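## Task

Scene 2, cell paused. The log says: an earlier run (4706) discarded plate B38 and its lid remains at LP1. Then R33 in N3 was delidded to LP3, R83 in N2 to LP4, and R38 in N1 to LP2. After the dispenser aborted, auto-recovery put LP2 onto N1 and LP4 onto N2, then the watchdog halted it. Lids are unmarked, so ownership comes only from the log; by it, R38 and R83 have their own lids back, and R33 at N3 is bare, its lid sitting in LP3. Seat each plate's own lid fully on it and then press CONTINUE. Plates stay where they began, and the LP1 lid from run 4706 must not move. If more than one nest plate lacks a lid, press CALL instead, with every plate and lid back as it started. Pressing RETRY, CONTINUE or SKIP while gripping labware, or while a nest plate is not seated or a lid there is not seated on a plate, fails the job. Work held only by the robot at the end does not count: release and move clear (touching the panel housing, CALL or the needed key is fine).

## Robot and tools

Robot: one 6-joint arm with a parallel two-finger gripper, on a table. Scene frame: origin on the table top under the arm base, +z up, +y to the left when facing +x. The operator panel is on the arm's right (toward -y). Its keys, left to right facing it: RETRY (white), CONTINUE (green), SKIP (yellow), CALL (blue); the first three are go keys and a go key ends the job when it goes down; a key is pressed by pushing until it latches. Nest (N) and lid park (LP) labels on the deck are in no fixed order, so read them from the cameras.

Joint order (used in every row and in every per-joint list of a result): waist, wrist yaw, elbow, wrist pitch, wrist roll, shoulder. The waist sign is reversed against the URDF in everything you send and read; stated ranges keep URDF signs (URDF waist -2.618 to 3.054 becomes -3.054 to 2.618 in your numbers). Other ranges (rad): shoulder 0 to 3.142, elbow 0 to 3.142, wrist pitch -1.571 to 1.571, wrist yaw -1.571 to 1.571, wrist roll -2.094 to 2.094; real ends can differ by 0.036.

A row is one flat list of 7 numbers, each in [-1, 1]: six joint offsets in the order above, then the gripper opening. Joint numbers are scaled offsets, not poses: 1.0 equals 1.202 rad for waist, 1.258 shoulder, 1.238 elbow, 2.073 wrist pitch, 2.022 wrist yaw and wrist roll. The opening is absolute: +1 fully open (pad gap 0.094 m), -1 closed. Six optional extra numbers (0 to 1) may follow: per-joint stiffness multipliers in the same joint order, kept until replaced.

execute_actions(actions): a list of actions; each action is a list of up to 15 rows, each row lasting one 1/30 s step; a short action repeats its last row for the rest of its 15 steps. Offsets in every row of an action are measured from the joint angles at that action's start (not from the previous row); for the first action of a call that means the last angles reported. An action asking a joint to exceed its range outward by more than 0.036 rad is refused; if the first action fails this or any action is malformed, nothing in the call runs. An empty list just returns state and images.

move(target, speed, blocking): target is one row as above, offsets from the Joint positions of the latest result that lists them. All joints follow paths that finish together, so the gripper traces a curve, lasting 0.5 to 10 s. speed is the peak rad/s of the joint with farthest to travel, 0.01 to 2, default 0.5. Paths ignore obstacles; faster contact and targets deeper past contact push harder. blocking=false returns after 0.5 s while the arm continues; then check with wait(0), and other moves or actions are refused until its end is reported. The result adds a move: line giving the ending (done, off_target, moving, held, fault), limits=held or limits=none, and the joint farthest from target.

wait(seconds): 0 to 10, holds the last command, returns early if a running move ends. stop(): brakes a running move; fingers keep going. zoom_image(camera, region): camera is cam_high (896x504), cam_low (896x504) or cam_wrist (504x504); region [x0, y0, x1, y1] in pixels from the top-left, at most 504 by 504. read_manual(section) only returns licence text. finished_scene(scene): scene number 1 or 2; ends that scene irreversibly and reports success.

Results: Joint positions (rad) and Joint velocities (rad/s) in row order, plus the pad gap (m, m/s). Joint targets shows what the joints are currently driven toward and can drift on its own. grip_measured gives the opening on the command scale. Other lines: joint sent to its limit; joint command not followed (clearance check altered targets); FAULT; MOTOR HOT (75 C); OVER-TEMPERATURE FAULT (stop at 90 C for 10 s, at 100 C motors and gripper go limp and the arm falls). Holding loads heats motors, even while you think.

Motion notes: friction may leave a joint up to 0.031 rad off, and smaller commands may do nothing. Each step keeps targets within a lead of the measured angle (0.202 waist, 0.258 shoulder, 0.238 elbow, 0.573 wrist pitch, 0.522 wrist yaw and roll) and scales them back if the gripper would jump over 70 mm, so big moves take several actions and unfinished ones must be re-sent. The pinch point lies midway between the pads about 1 cm behind the fingertips; fingers point along its +z. To hold something, command an opening about 0.03 below grip_measured; readings can be off by about 1 mm. Pad force is roughly 50 to 62 N; very thin parts get less.

Avoid: knocking or placing anything off the table (ends the scene), drops, slips, slams, hard hits and very hard pushes. Never press a go key while gripping, or before the moved lid is fully seated and all plates sit in their nests. Release and back away before finishing. Robot time and motor effort count, so move smoothly and efficiently.

Each tool is called after "Call:" by a JSON object that holds its "op" and its "data".

## Session

Call:
{"op": "execute_actions", "data": {"actions": []}}

Scene clock: 0.00 s.
grip_measured=+1.000
Joint names: [waist, wrist yaw, elbow, wrist pitch, wrist roll, shoulder]
Joint positions: [ 0.94  -0.51   1.118 -1.283 -0.978  1.645  0.094]
Joint velocities: [-0.012  0.007  0.022  0.022  0.051 -0.007  0.   ]
Motor temperatures (°C, as the motors report them): [24 24 26 22 22 27]
Joint targets: [0.940 -0.510 1.118 -1.283 -0.978 1.645]
Joint stiffness scale: [1. 1. 1. 1. 1. 1.]

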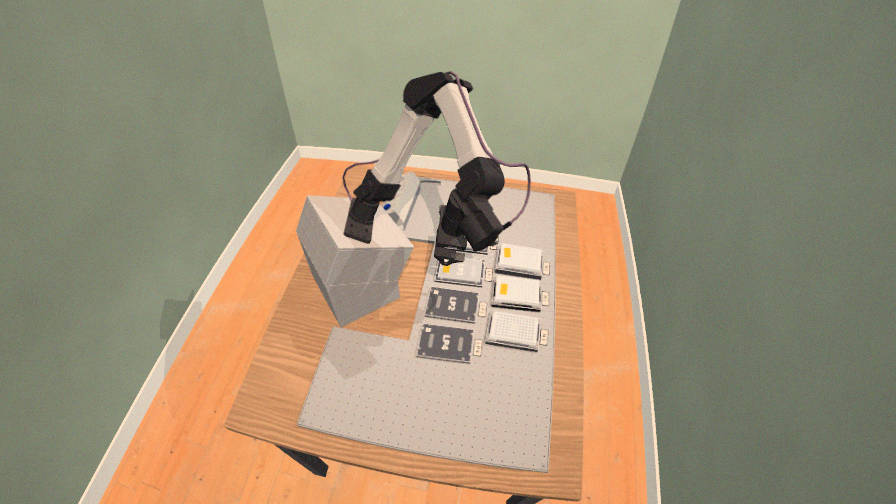

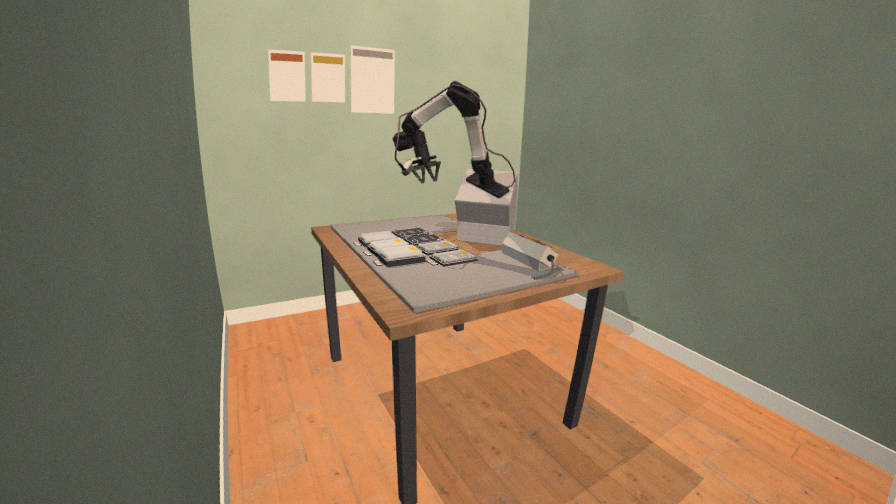

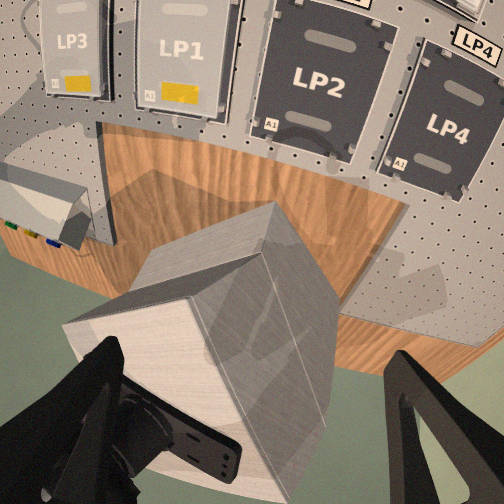

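Call:
{"op": "move", "data": {"target": [-1.0, 0.203, -0.286, 0.499, 0.801, -0.105, 1], "speed": 1.0}}

Call:
{"op": "zoom_image", "data": {"camera": "cam_high", "region": [400, 200, 570, 370]}}

Call:
{"op": "zoom_image", "data": {"camera": "cam_low", "region": [350, 150, 500, 280]}}

Scene clock: 8.50 s.
grip_measured=+1.000
Joint names: [waist, wrist yaw, elbow, wrist pitch, wrist roll, shoulder]
Joint positions: [-0.257 -0.109  0.786 -0.267  0.636  1.539  0.094]
Joint velocities: [ 0.002 -0.066 -0.002 -0.081 -0.081 -0.002  0.   ]
Motor temperatures (°C, as the motors report them): [24 24 27 22 22 28]
Joint targets: [-0.261 -0.099 0.764 -0.249 0.642 1.512]
Joint stiffness scale: [1. 1. 1. 1. 1. 1.]
move: off_target; limits=none; farthest joint: the shoulder, 0.027 radians from its target (0.132 radians at the start)

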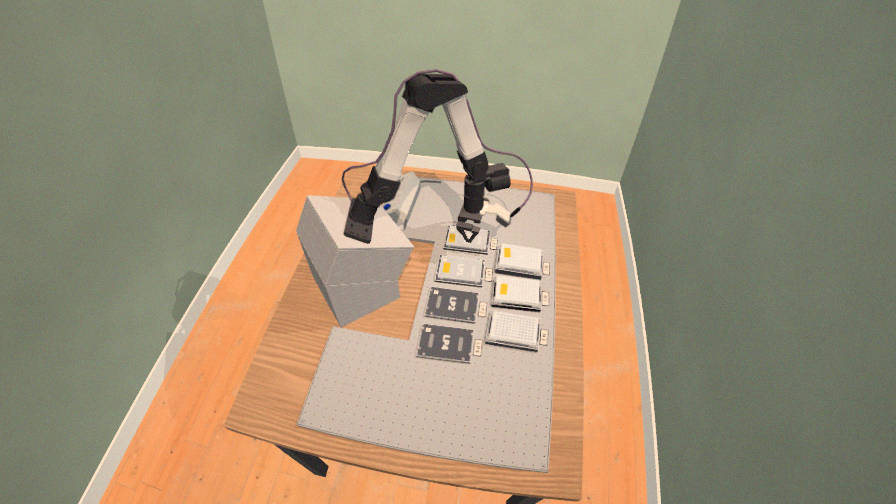

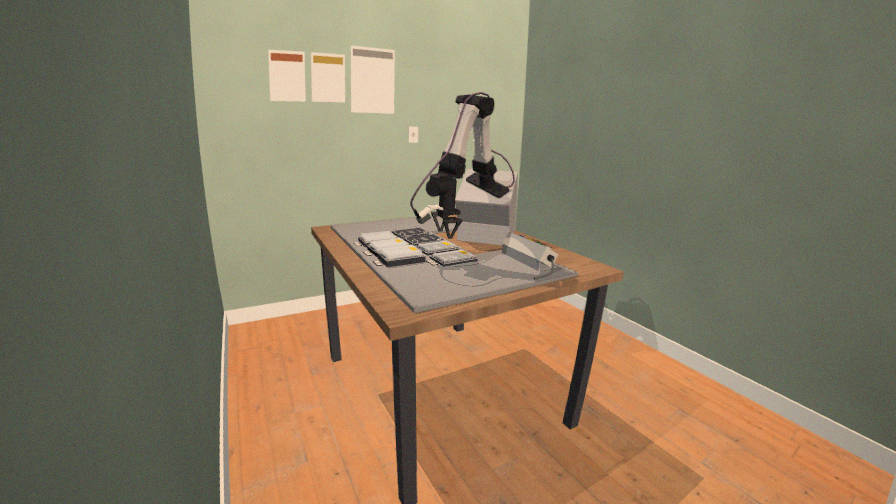

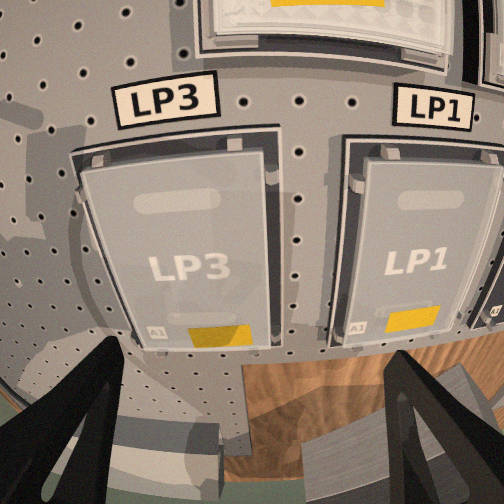

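Region (400, 200, 570, 370) of cam_high's 896x504 image, scaled by 2.965, with more detail than that image has.

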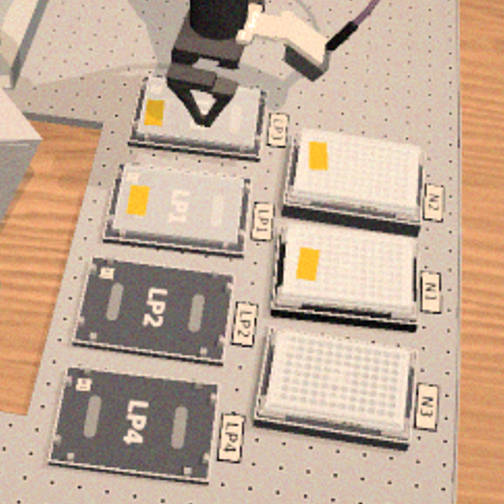

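Region (350, 150, 500, 280) of cam_low's 896x504 image, scaled by 3.360, with more detail than that image has; it fills the top 437 rows of this view, and the rest is white.

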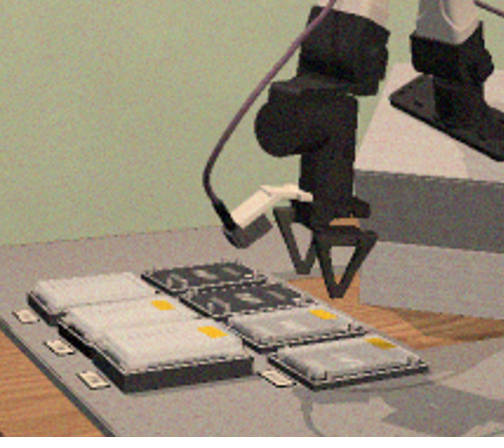

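Call:
{"op": "move", "data": {"target": [-0.105, 0.015, 0.025, 0.072, 0.01, 0.12, 1], "speed": 0.3}}

Call:
{"op": "zoom_image", "data": {"camera": "cam_low", "region": [400, 180, 500, 280]}}

Scene clock: 15.43 s.
grip_measured=+1.000
Joint names: [waist, wrist yaw, elbow, wrist pitch, wrist roll, shoulder]
Joint positions: [-0.377 -0.088  0.786 -0.136  0.651  1.677  0.094]
Joint velocities: [-0.002 -0.066  0.012 -0.022  0.007 -0.017  0.   ]
Motor temperatures (°C, as the motors report them): [24 24 27 22 22 30]
Joint targets: [-0.383 -0.079 0.817 -0.118 0.656 1.690]
Joint stiffness scale: [1. 1. 1. 1. 1. 1.]
move: off_target; limits=none; farthest joint: the elbow, 0.031 radians from its target (0.031 radians at the start)

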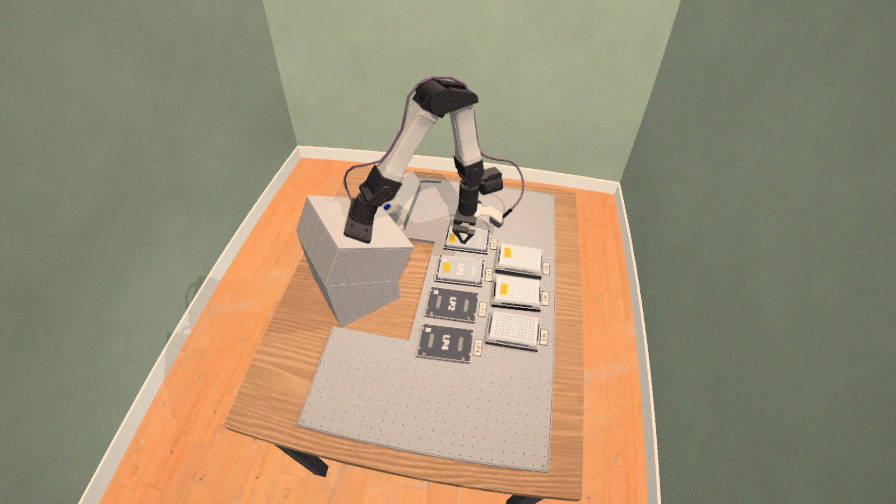

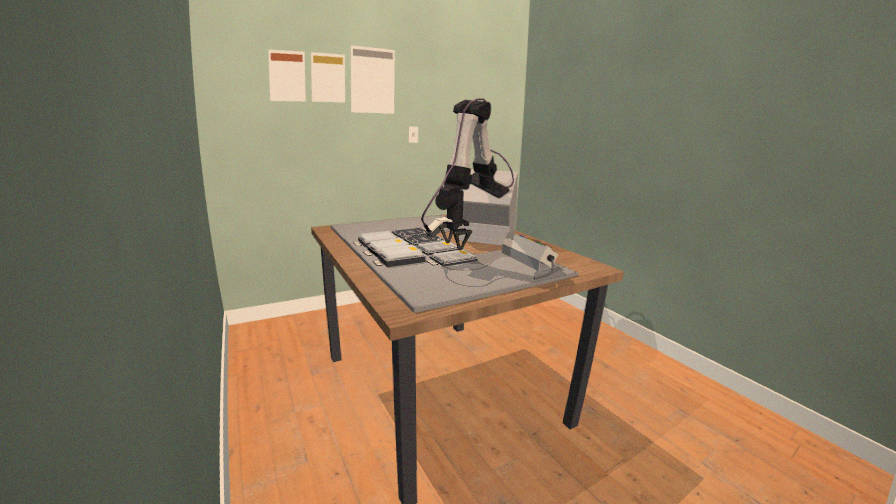

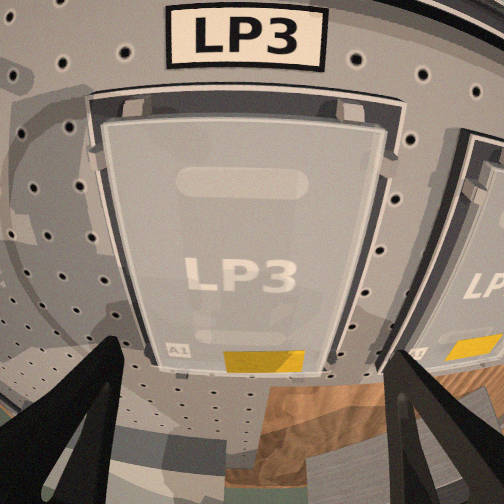

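Region (400, 180, 500, 280) of cam_low's 896x504 image, scaled by 5.040, with more detail than that image has.

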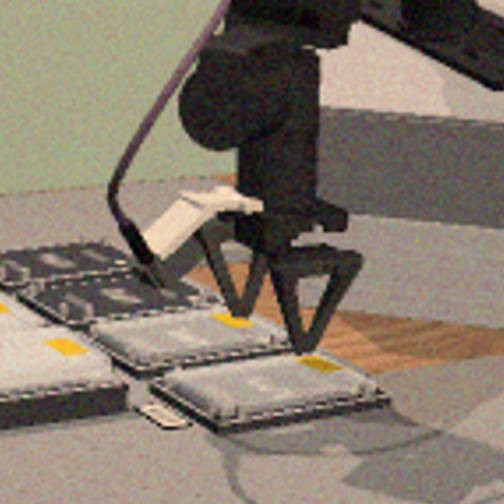

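Call:
{"op": "move", "data": {"target": [-0.021, 0.01, 0.047, 0.043, 0.016, 0.086, 1], "speed": 0.2}}

Call:
{"op": "zoom_image", "data": {"camera": "cam_low", "region": [400, 180, 500, 280]}}

Scene clock: 20.33 s.
grip_measured=+1.000
Joint names: [waist, wrist yaw, elbow, wrist pitch, wrist roll, shoulder]
Joint positions: [-0.395 -0.078  0.82  -0.064  0.677  1.768  0.094]
Joint velocities: [-0.012  0.037 -0.002 -0.037 -0.066  0.002  0.   ]
Motor temperatures (°C, as the motors report them): [24 24 27 22 22 30]
Joint targets: [-0.402 -0.068 0.845 -0.046 0.683 1.785]
Joint stiffness scale: [1. 1. 1. 1. 1. 1.]
move: off_target; limits=none; farthest joint: the elbow, 0.024 radians from its target (0.058 radians at the start)

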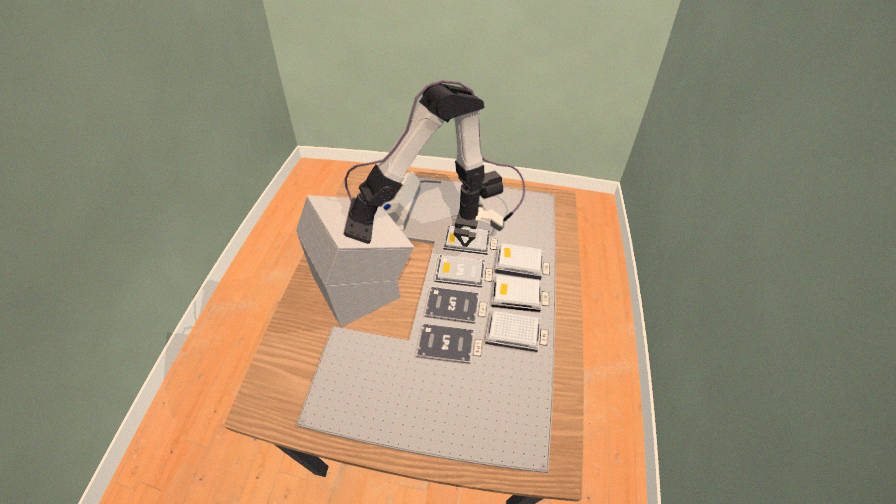

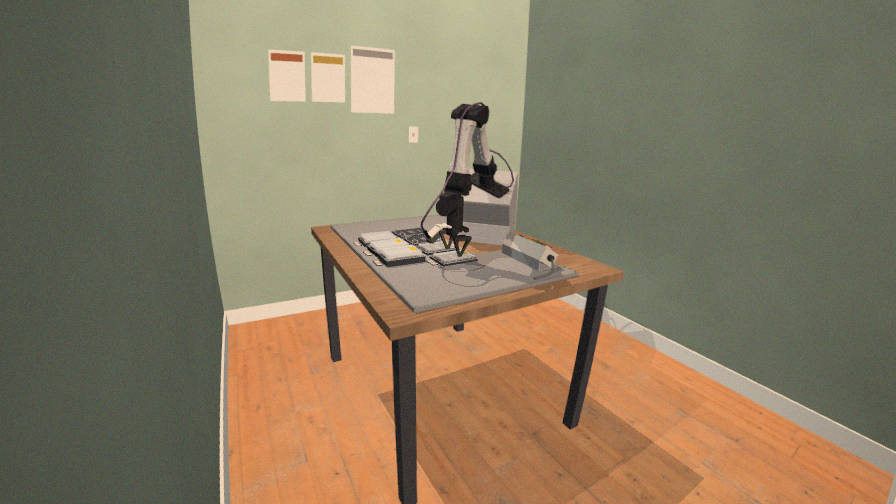

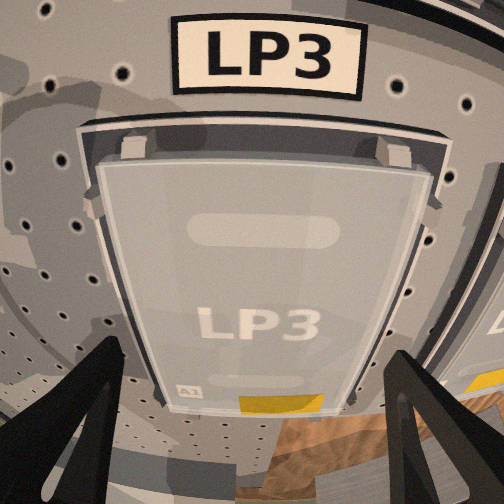

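Region (400, 180, 500, 280) of cam_low's 896x504 image, scaled by 5.040, with more detail than that image has.

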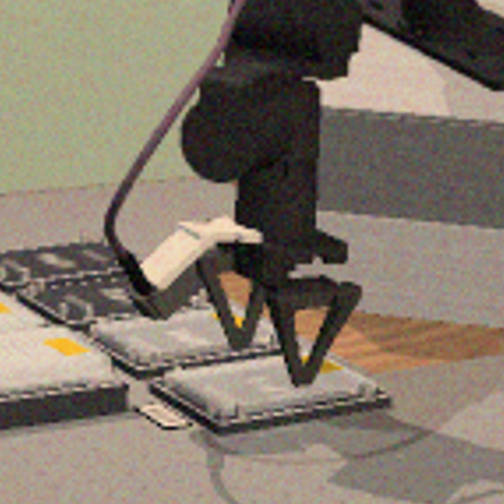

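Call:
{"op": "move", "data": {"target": [-0.009, 0.005, 0.029, 0.031, 0.004, 0.059, 1], "speed": 0.12}}

Call:
{"op": "zoom_image", "data": {"camera": "cam_low", "region": [400, 180, 500, 280]}}

Scene clock: 24.13 s.
grip_measured=+1.000
Joint names: [waist, wrist yaw, elbow, wrist pitch, wrist roll, shoulder]
Joint positions: [-0.398 -0.077  0.832 -0.018  0.68   1.826  0.094]
Joint velocities: [-0.007  0.022 -0.007 -0.081  0.007 -0.022  0.   ]
Motor temperatures (°C, as the motors report them): [24 24 27 22 22 30]
Joint targets: [-0.406 -0.068 0.856 -0.000 0.686 1.842]
Joint stiffness scale: [1. 1. 1. 1. 1. 1.]
move: off_target; limits=none; farthest joint: the elbow, 0.024 radians from its target (0.036 radians at the start)

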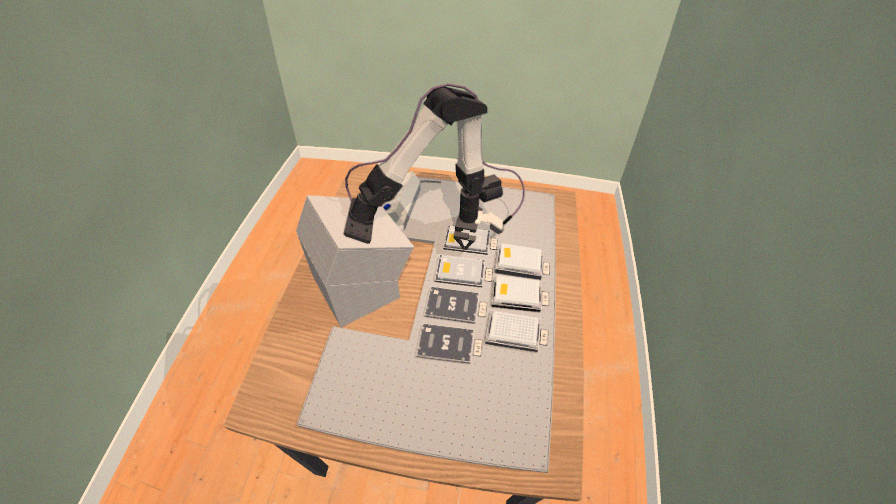

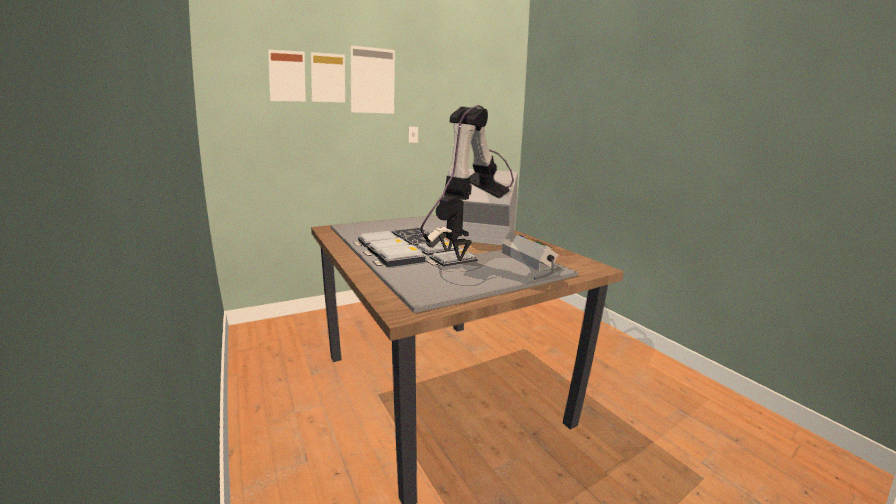

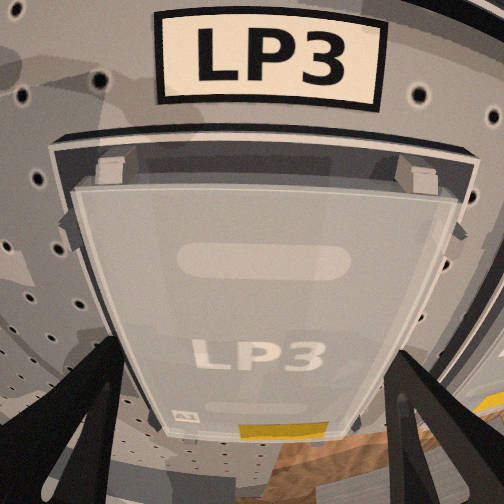

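Region (400, 180, 500, 280) of cam_low's 896x504 image, scaled by 5.040, with more detail than that image has.

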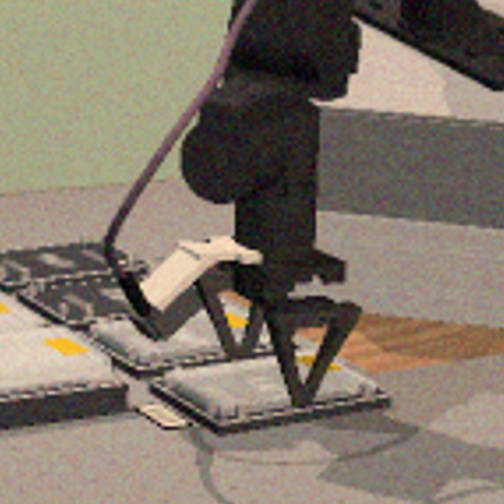

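Call:
{"op": "execute_actions", "data": {"actions": [[[0,0,0,0,0,0,0.95],[0,0,0,0,0,0,0.9],[0,0,0,0,0,0,0.87],[0,0,0,0,0,0,0.85],[0,0,0,0,0,0,0.83],[0,0,0,0,0,0,0.81],[0,0,0,0,0,0,0.79],[0,0,0,0,0,0,0.77],[0,0,0,0,0,0,0.76]]]}}

Call:
{"op": "move", "data": {"target": [0.02, -0.008, -0.05, -0.1, -0.008, -0.2, 0.76], "speed": 0.25}}

Scene clock: 26.53 s.
grip_measured=+0.790
Joint names: [waist, wrist yaw, elbow, wrist pitch, wrist roll, shoulder]
Joint positions: [-0.398 -0.077  0.832 -0.018  0.68   1.826  0.084]
Joint velocities: [-0.002  0.007 -0.012 -0.081 -0.066  0.007 -0.002]
Motor temperatures (°C, as the motors report them): [24 24 27 22 22 30]
Joint targets: [-0.398 -0.077 0.832 -0.018 0.680 1.826]
Joint stiffness scale: [1. 1. 1. 1. 1. 1.]

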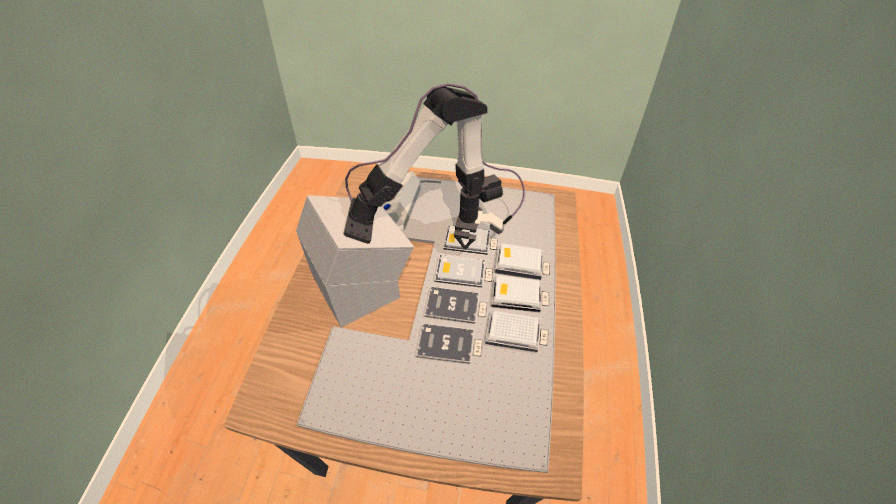

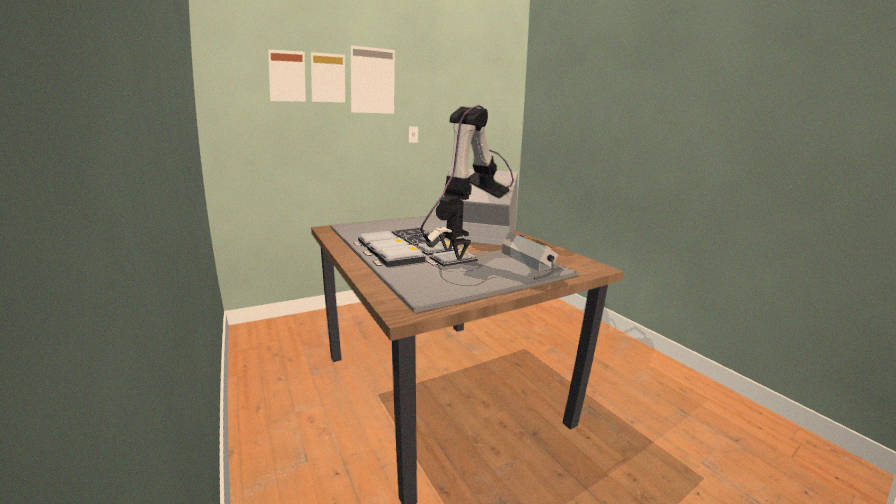

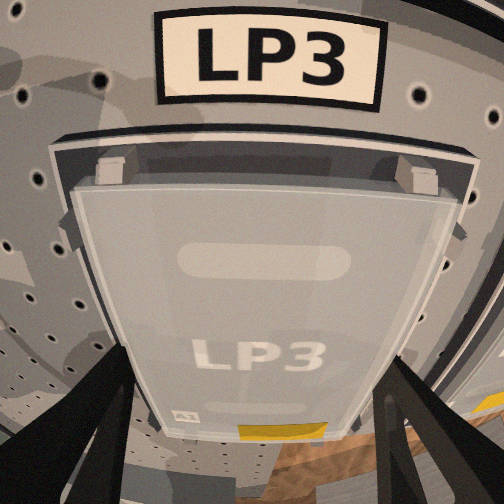

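Scene clock: 28.17 s.
grip_measured=+0.790
Joint names: [waist, wrist yaw, elbow, wrist pitch, wrist roll, shoulder]
Joint positions: [-0.383 -0.082  0.794 -0.208  0.669  1.599  0.084]
Joint velocities: [ 0.002  0.022 -0.002  0.007 -0.007  0.007 -0.001]
Motor temperatures (°C, as the motors report them): [24 24 27 22 22 31]
Joint targets: [-0.374 -0.093 0.770 -0.225 0.664 1.574]
Joint stiffness scale: [1. 1. 1. 1. 1. 1.]
move: off_target; limits=none; farthest joint: the shoulder, 0.025 radians from its target (0.252 radians at the start)

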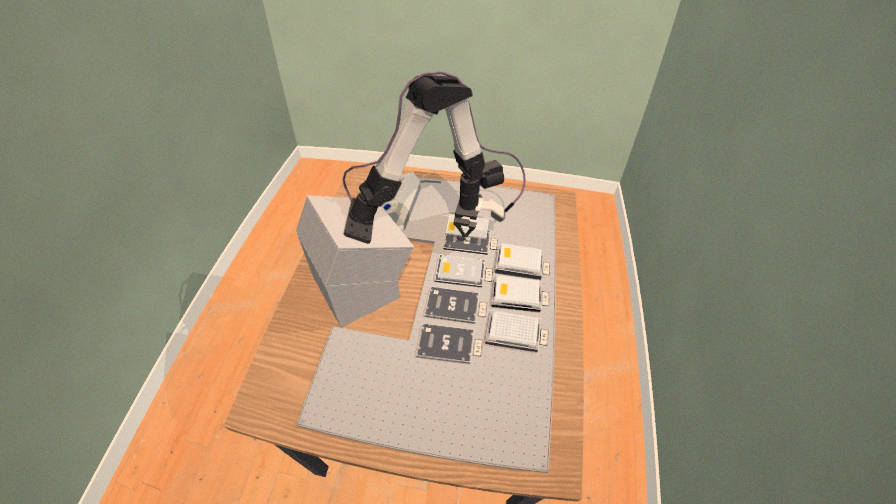

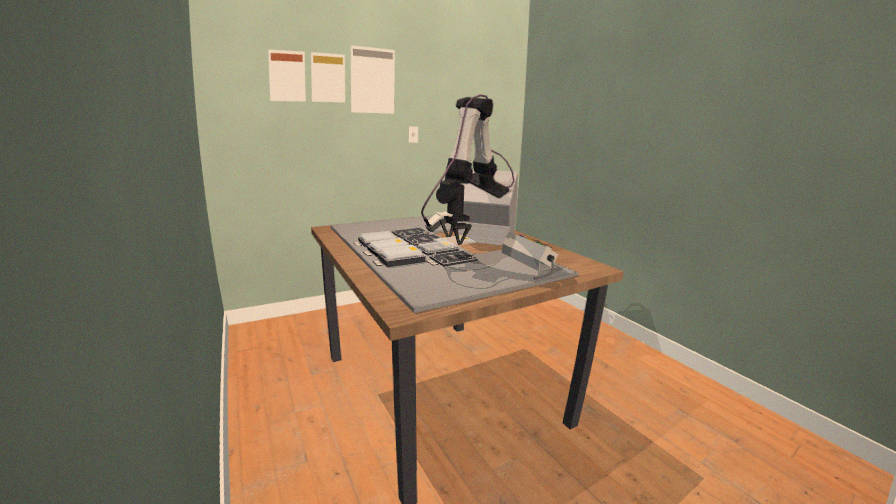

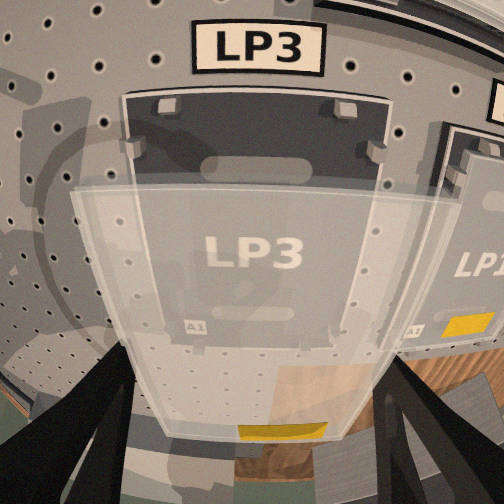

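Call:
{"op": "move", "data": {"target": [0.835, -0.21, 0.74, -0.278, -0.435, 0.5, 0.76], "speed": 0.6}}

Scene clock: 33.93 s.
grip_measured=+0.790
Joint names: [waist, wrist yaw, elbow, wrist pitch, wrist roll, shoulder]
Joint positions: [ 0.625 -0.497  1.682 -0.766 -0.204  2.215  0.084]
Joint velocities: [ 0.017 -0.007 -0.007  0.007  0.051 -0.007 -0.   ]
Motor temperatures (°C, as the motors report them): [24 24 27 22 22 32]
Joint targets: [0.621 -0.507 1.710 -0.784 -0.210 2.228]
Joint stiffness scale: [1. 1. 1. 1. 1. 1.]
move: off_target; limits=none; farthest joint: the elbow, 0.028 radians from its target (0.917 radians at the start)

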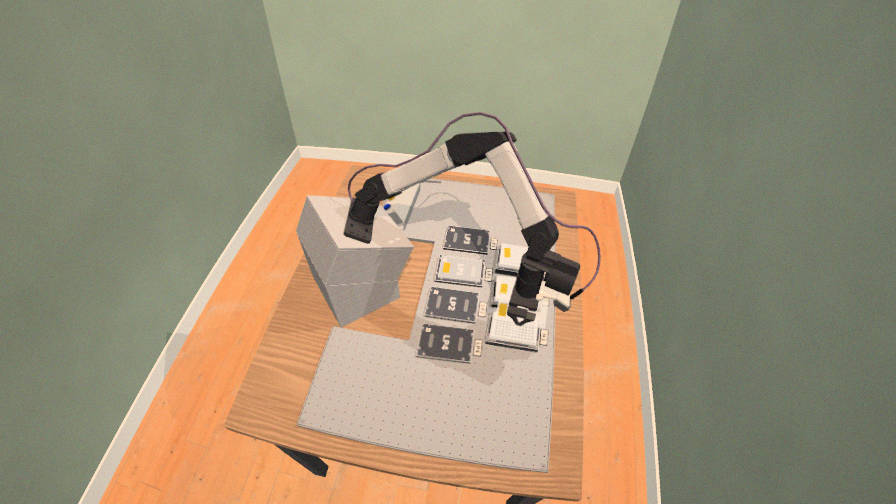

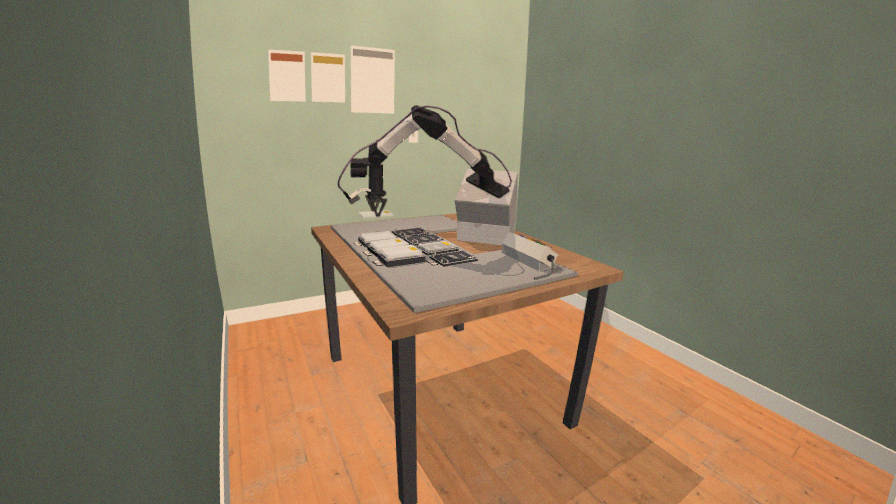

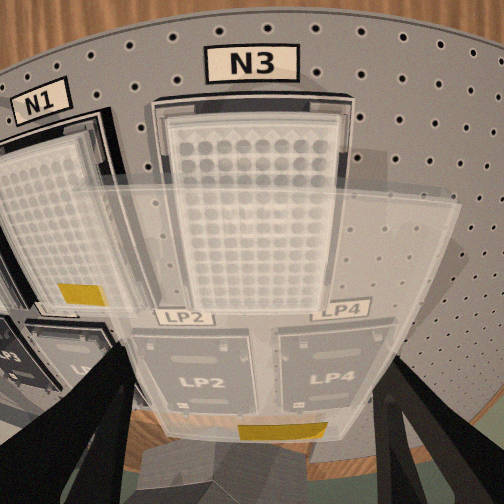

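Call:
{"op": "move", "data": {"target": [-0.055, 0.006, 0.035, 0.068, 0.008, 0.129, 0.76], "speed": 0.25}}

Call:
{"op": "zoom_image", "data": {"camera": "cam_low", "region": [340, 190, 420, 270]}}

Call:
{"op": "zoom_image", "data": {"camera": "cam_wrist", "region": [50, 100, 250, 250]}}

Call:
{"op": "zoom_image", "data": {"camera": "cam_wrist", "region": [300, 100, 500, 250]}}

Scene clock: 37.83 s.
grip_measured=+0.790
Joint names: [waist, wrist yaw, elbow, wrist pitch, wrist roll, shoulder]
Joint positions: [ 0.56  -0.495  1.696 -0.643 -0.193  2.369  0.084]
Joint velocities: [ 0.012 -0.066 -0.002  0.051 -0.022 -0.022 -0.001]
Motor temperatures (°C, as the motors report them): [24 24 28 22 22 33]
Joint targets: [0.558 -0.484 1.725 -0.626 -0.188 2.378]
Joint stiffness scale: [1. 1. 1. 1. 1. 1.]
move: off_target; limits=none; farthest joint: the elbow, 0.029 radians from its target (0.043 radians at the start)

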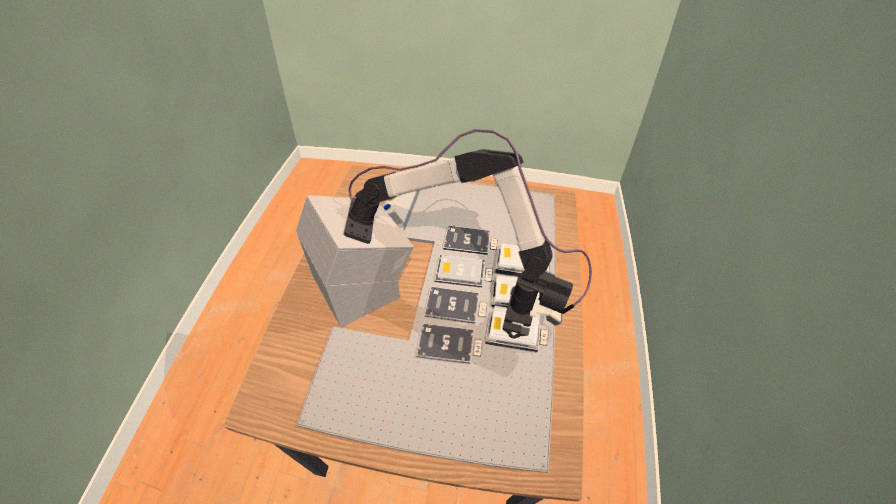

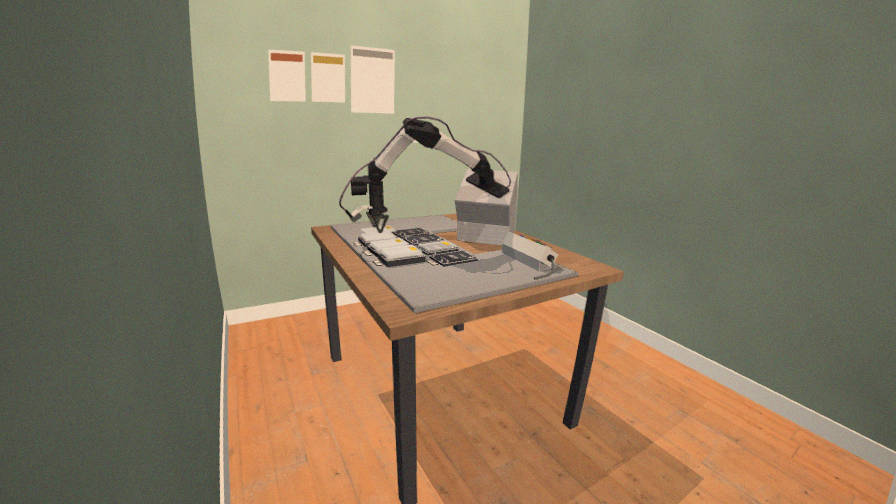

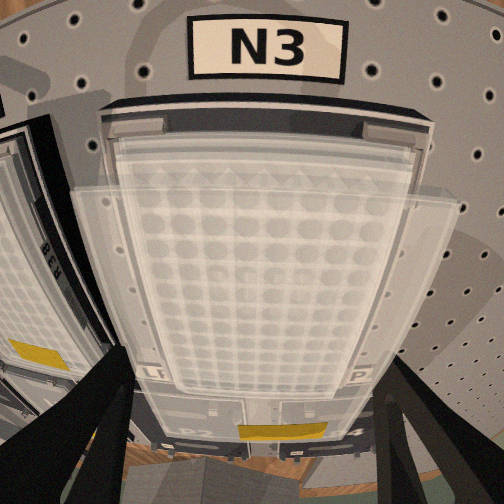

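Region (340, 190, 420, 270) of cam_low's 896x504 image, scaled by 6.300, with more detail than that image has.

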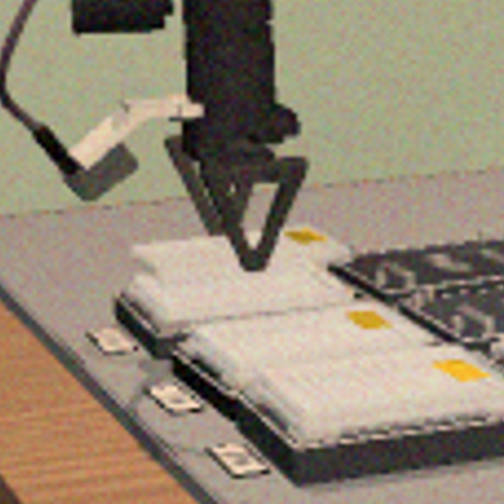

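Region (50, 100, 250, 250) of cam_wrist's 504x504 image, scaled by 2.520, with more detail than that image has; it fills the top 378 rows of this view, and the rest is white.

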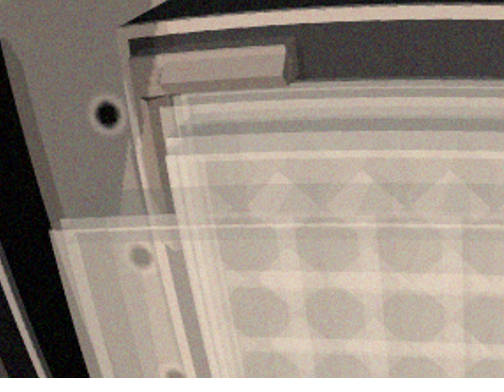

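Region (300, 100, 500, 250) of cam_wrist's 504x504 image, scaled by 2.520, with more detail than that image has; it fills the top 378 rows of this view, and the rest is white.

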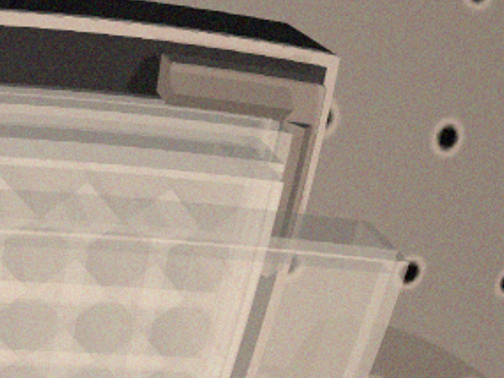

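Call:
{"op": "move", "data": {"target": [-0.011, 0.005, 0.02, 0.029, 0.007, 0.026, 0.76], "speed": 0.1}}

Call:
{"op": "zoom_image", "data": {"camera": "cam_low", "region": [340, 190, 420, 270]}}

Call:
{"op": "zoom_image", "data": {"camera": "cam_wrist", "region": [50, 100, 250, 250]}}

Call:
{"op": "zoom_image", "data": {"camera": "cam_wrist", "region": [300, 100, 500, 250]}}

Scene clock: 43.00 s.
grip_measured=+0.790
Joint names: [waist, wrist yaw, elbow, wrist pitch, wrist roll, shoulder]
Joint positions: [ 0.551 -0.494  1.696 -0.601 -0.185  2.391  0.084]
Joint velocities: [ 0.022 -0.081 -0.007 -0.007  0.022  0.002 -0.001]
Motor temperatures (°C, as the motors report them): [25 24 28 22 22 34]
Joint targets: [0.547 -0.485 1.721 -0.583 -0.179 2.402]
Joint stiffness scale: [1. 1. 1. 1. 1. 1.]
move: off_target; limits=none; farthest joint: the elbow, 0.025 radians from its target (0.025 radians at the start)

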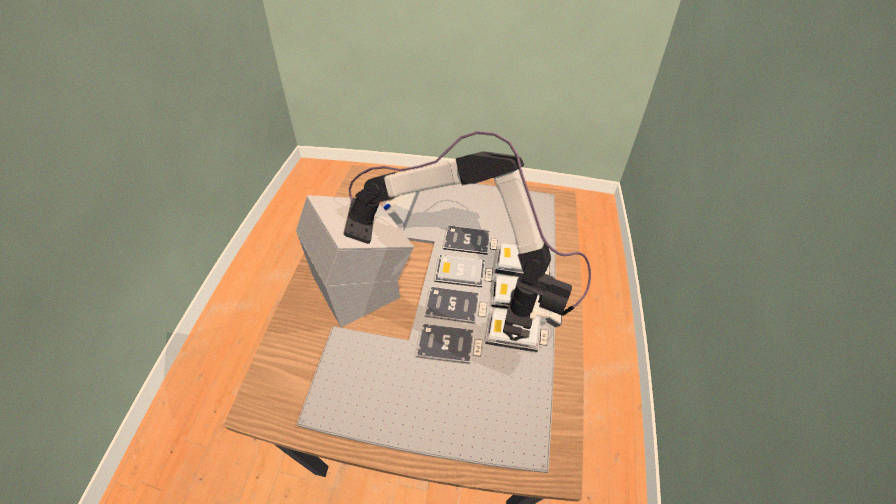

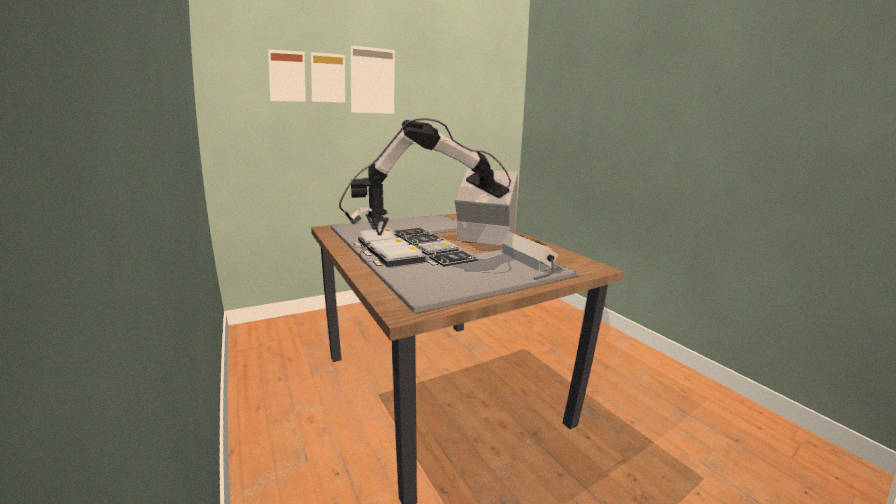

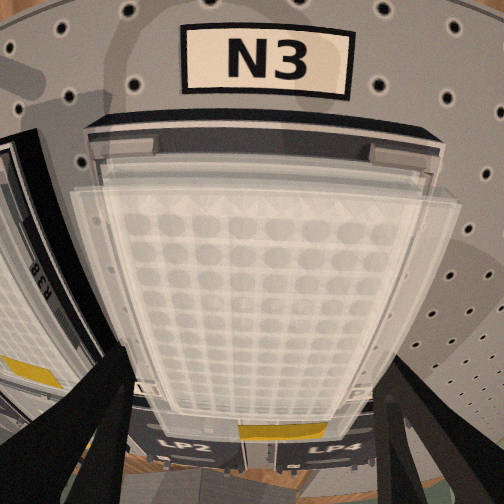

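Region (340, 190, 420, 270) of cam_low's 896x504 image, scaled by 6.300, with more detail than that image has.

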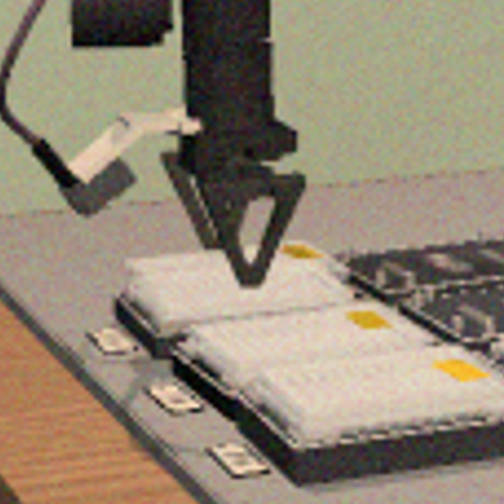

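Region (50, 100, 250, 250) of cam_wrist's 504x504 image, scaled by 2.520, with more detail than that image has; it fills the top 378 rows of this view, and the rest is white.

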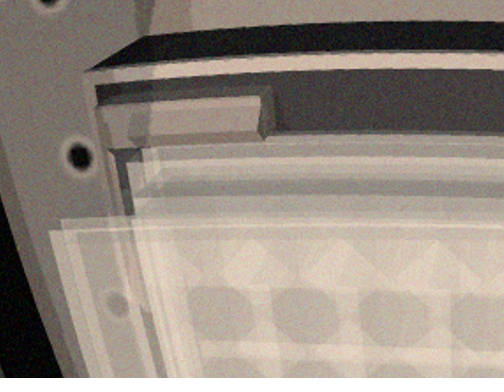

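Region (300, 100, 500, 250) of cam_wrist's 504x504 image, scaled by 2.520, with more detail than that image has; it fills the top 378 rows of this view, and the rest is white.

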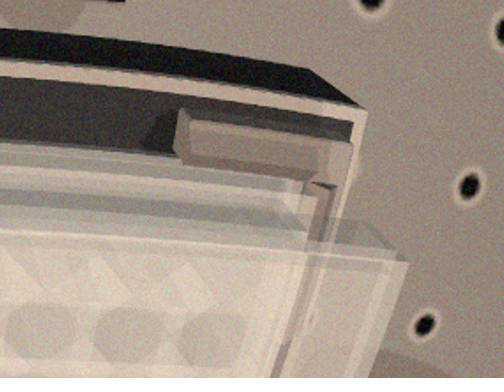

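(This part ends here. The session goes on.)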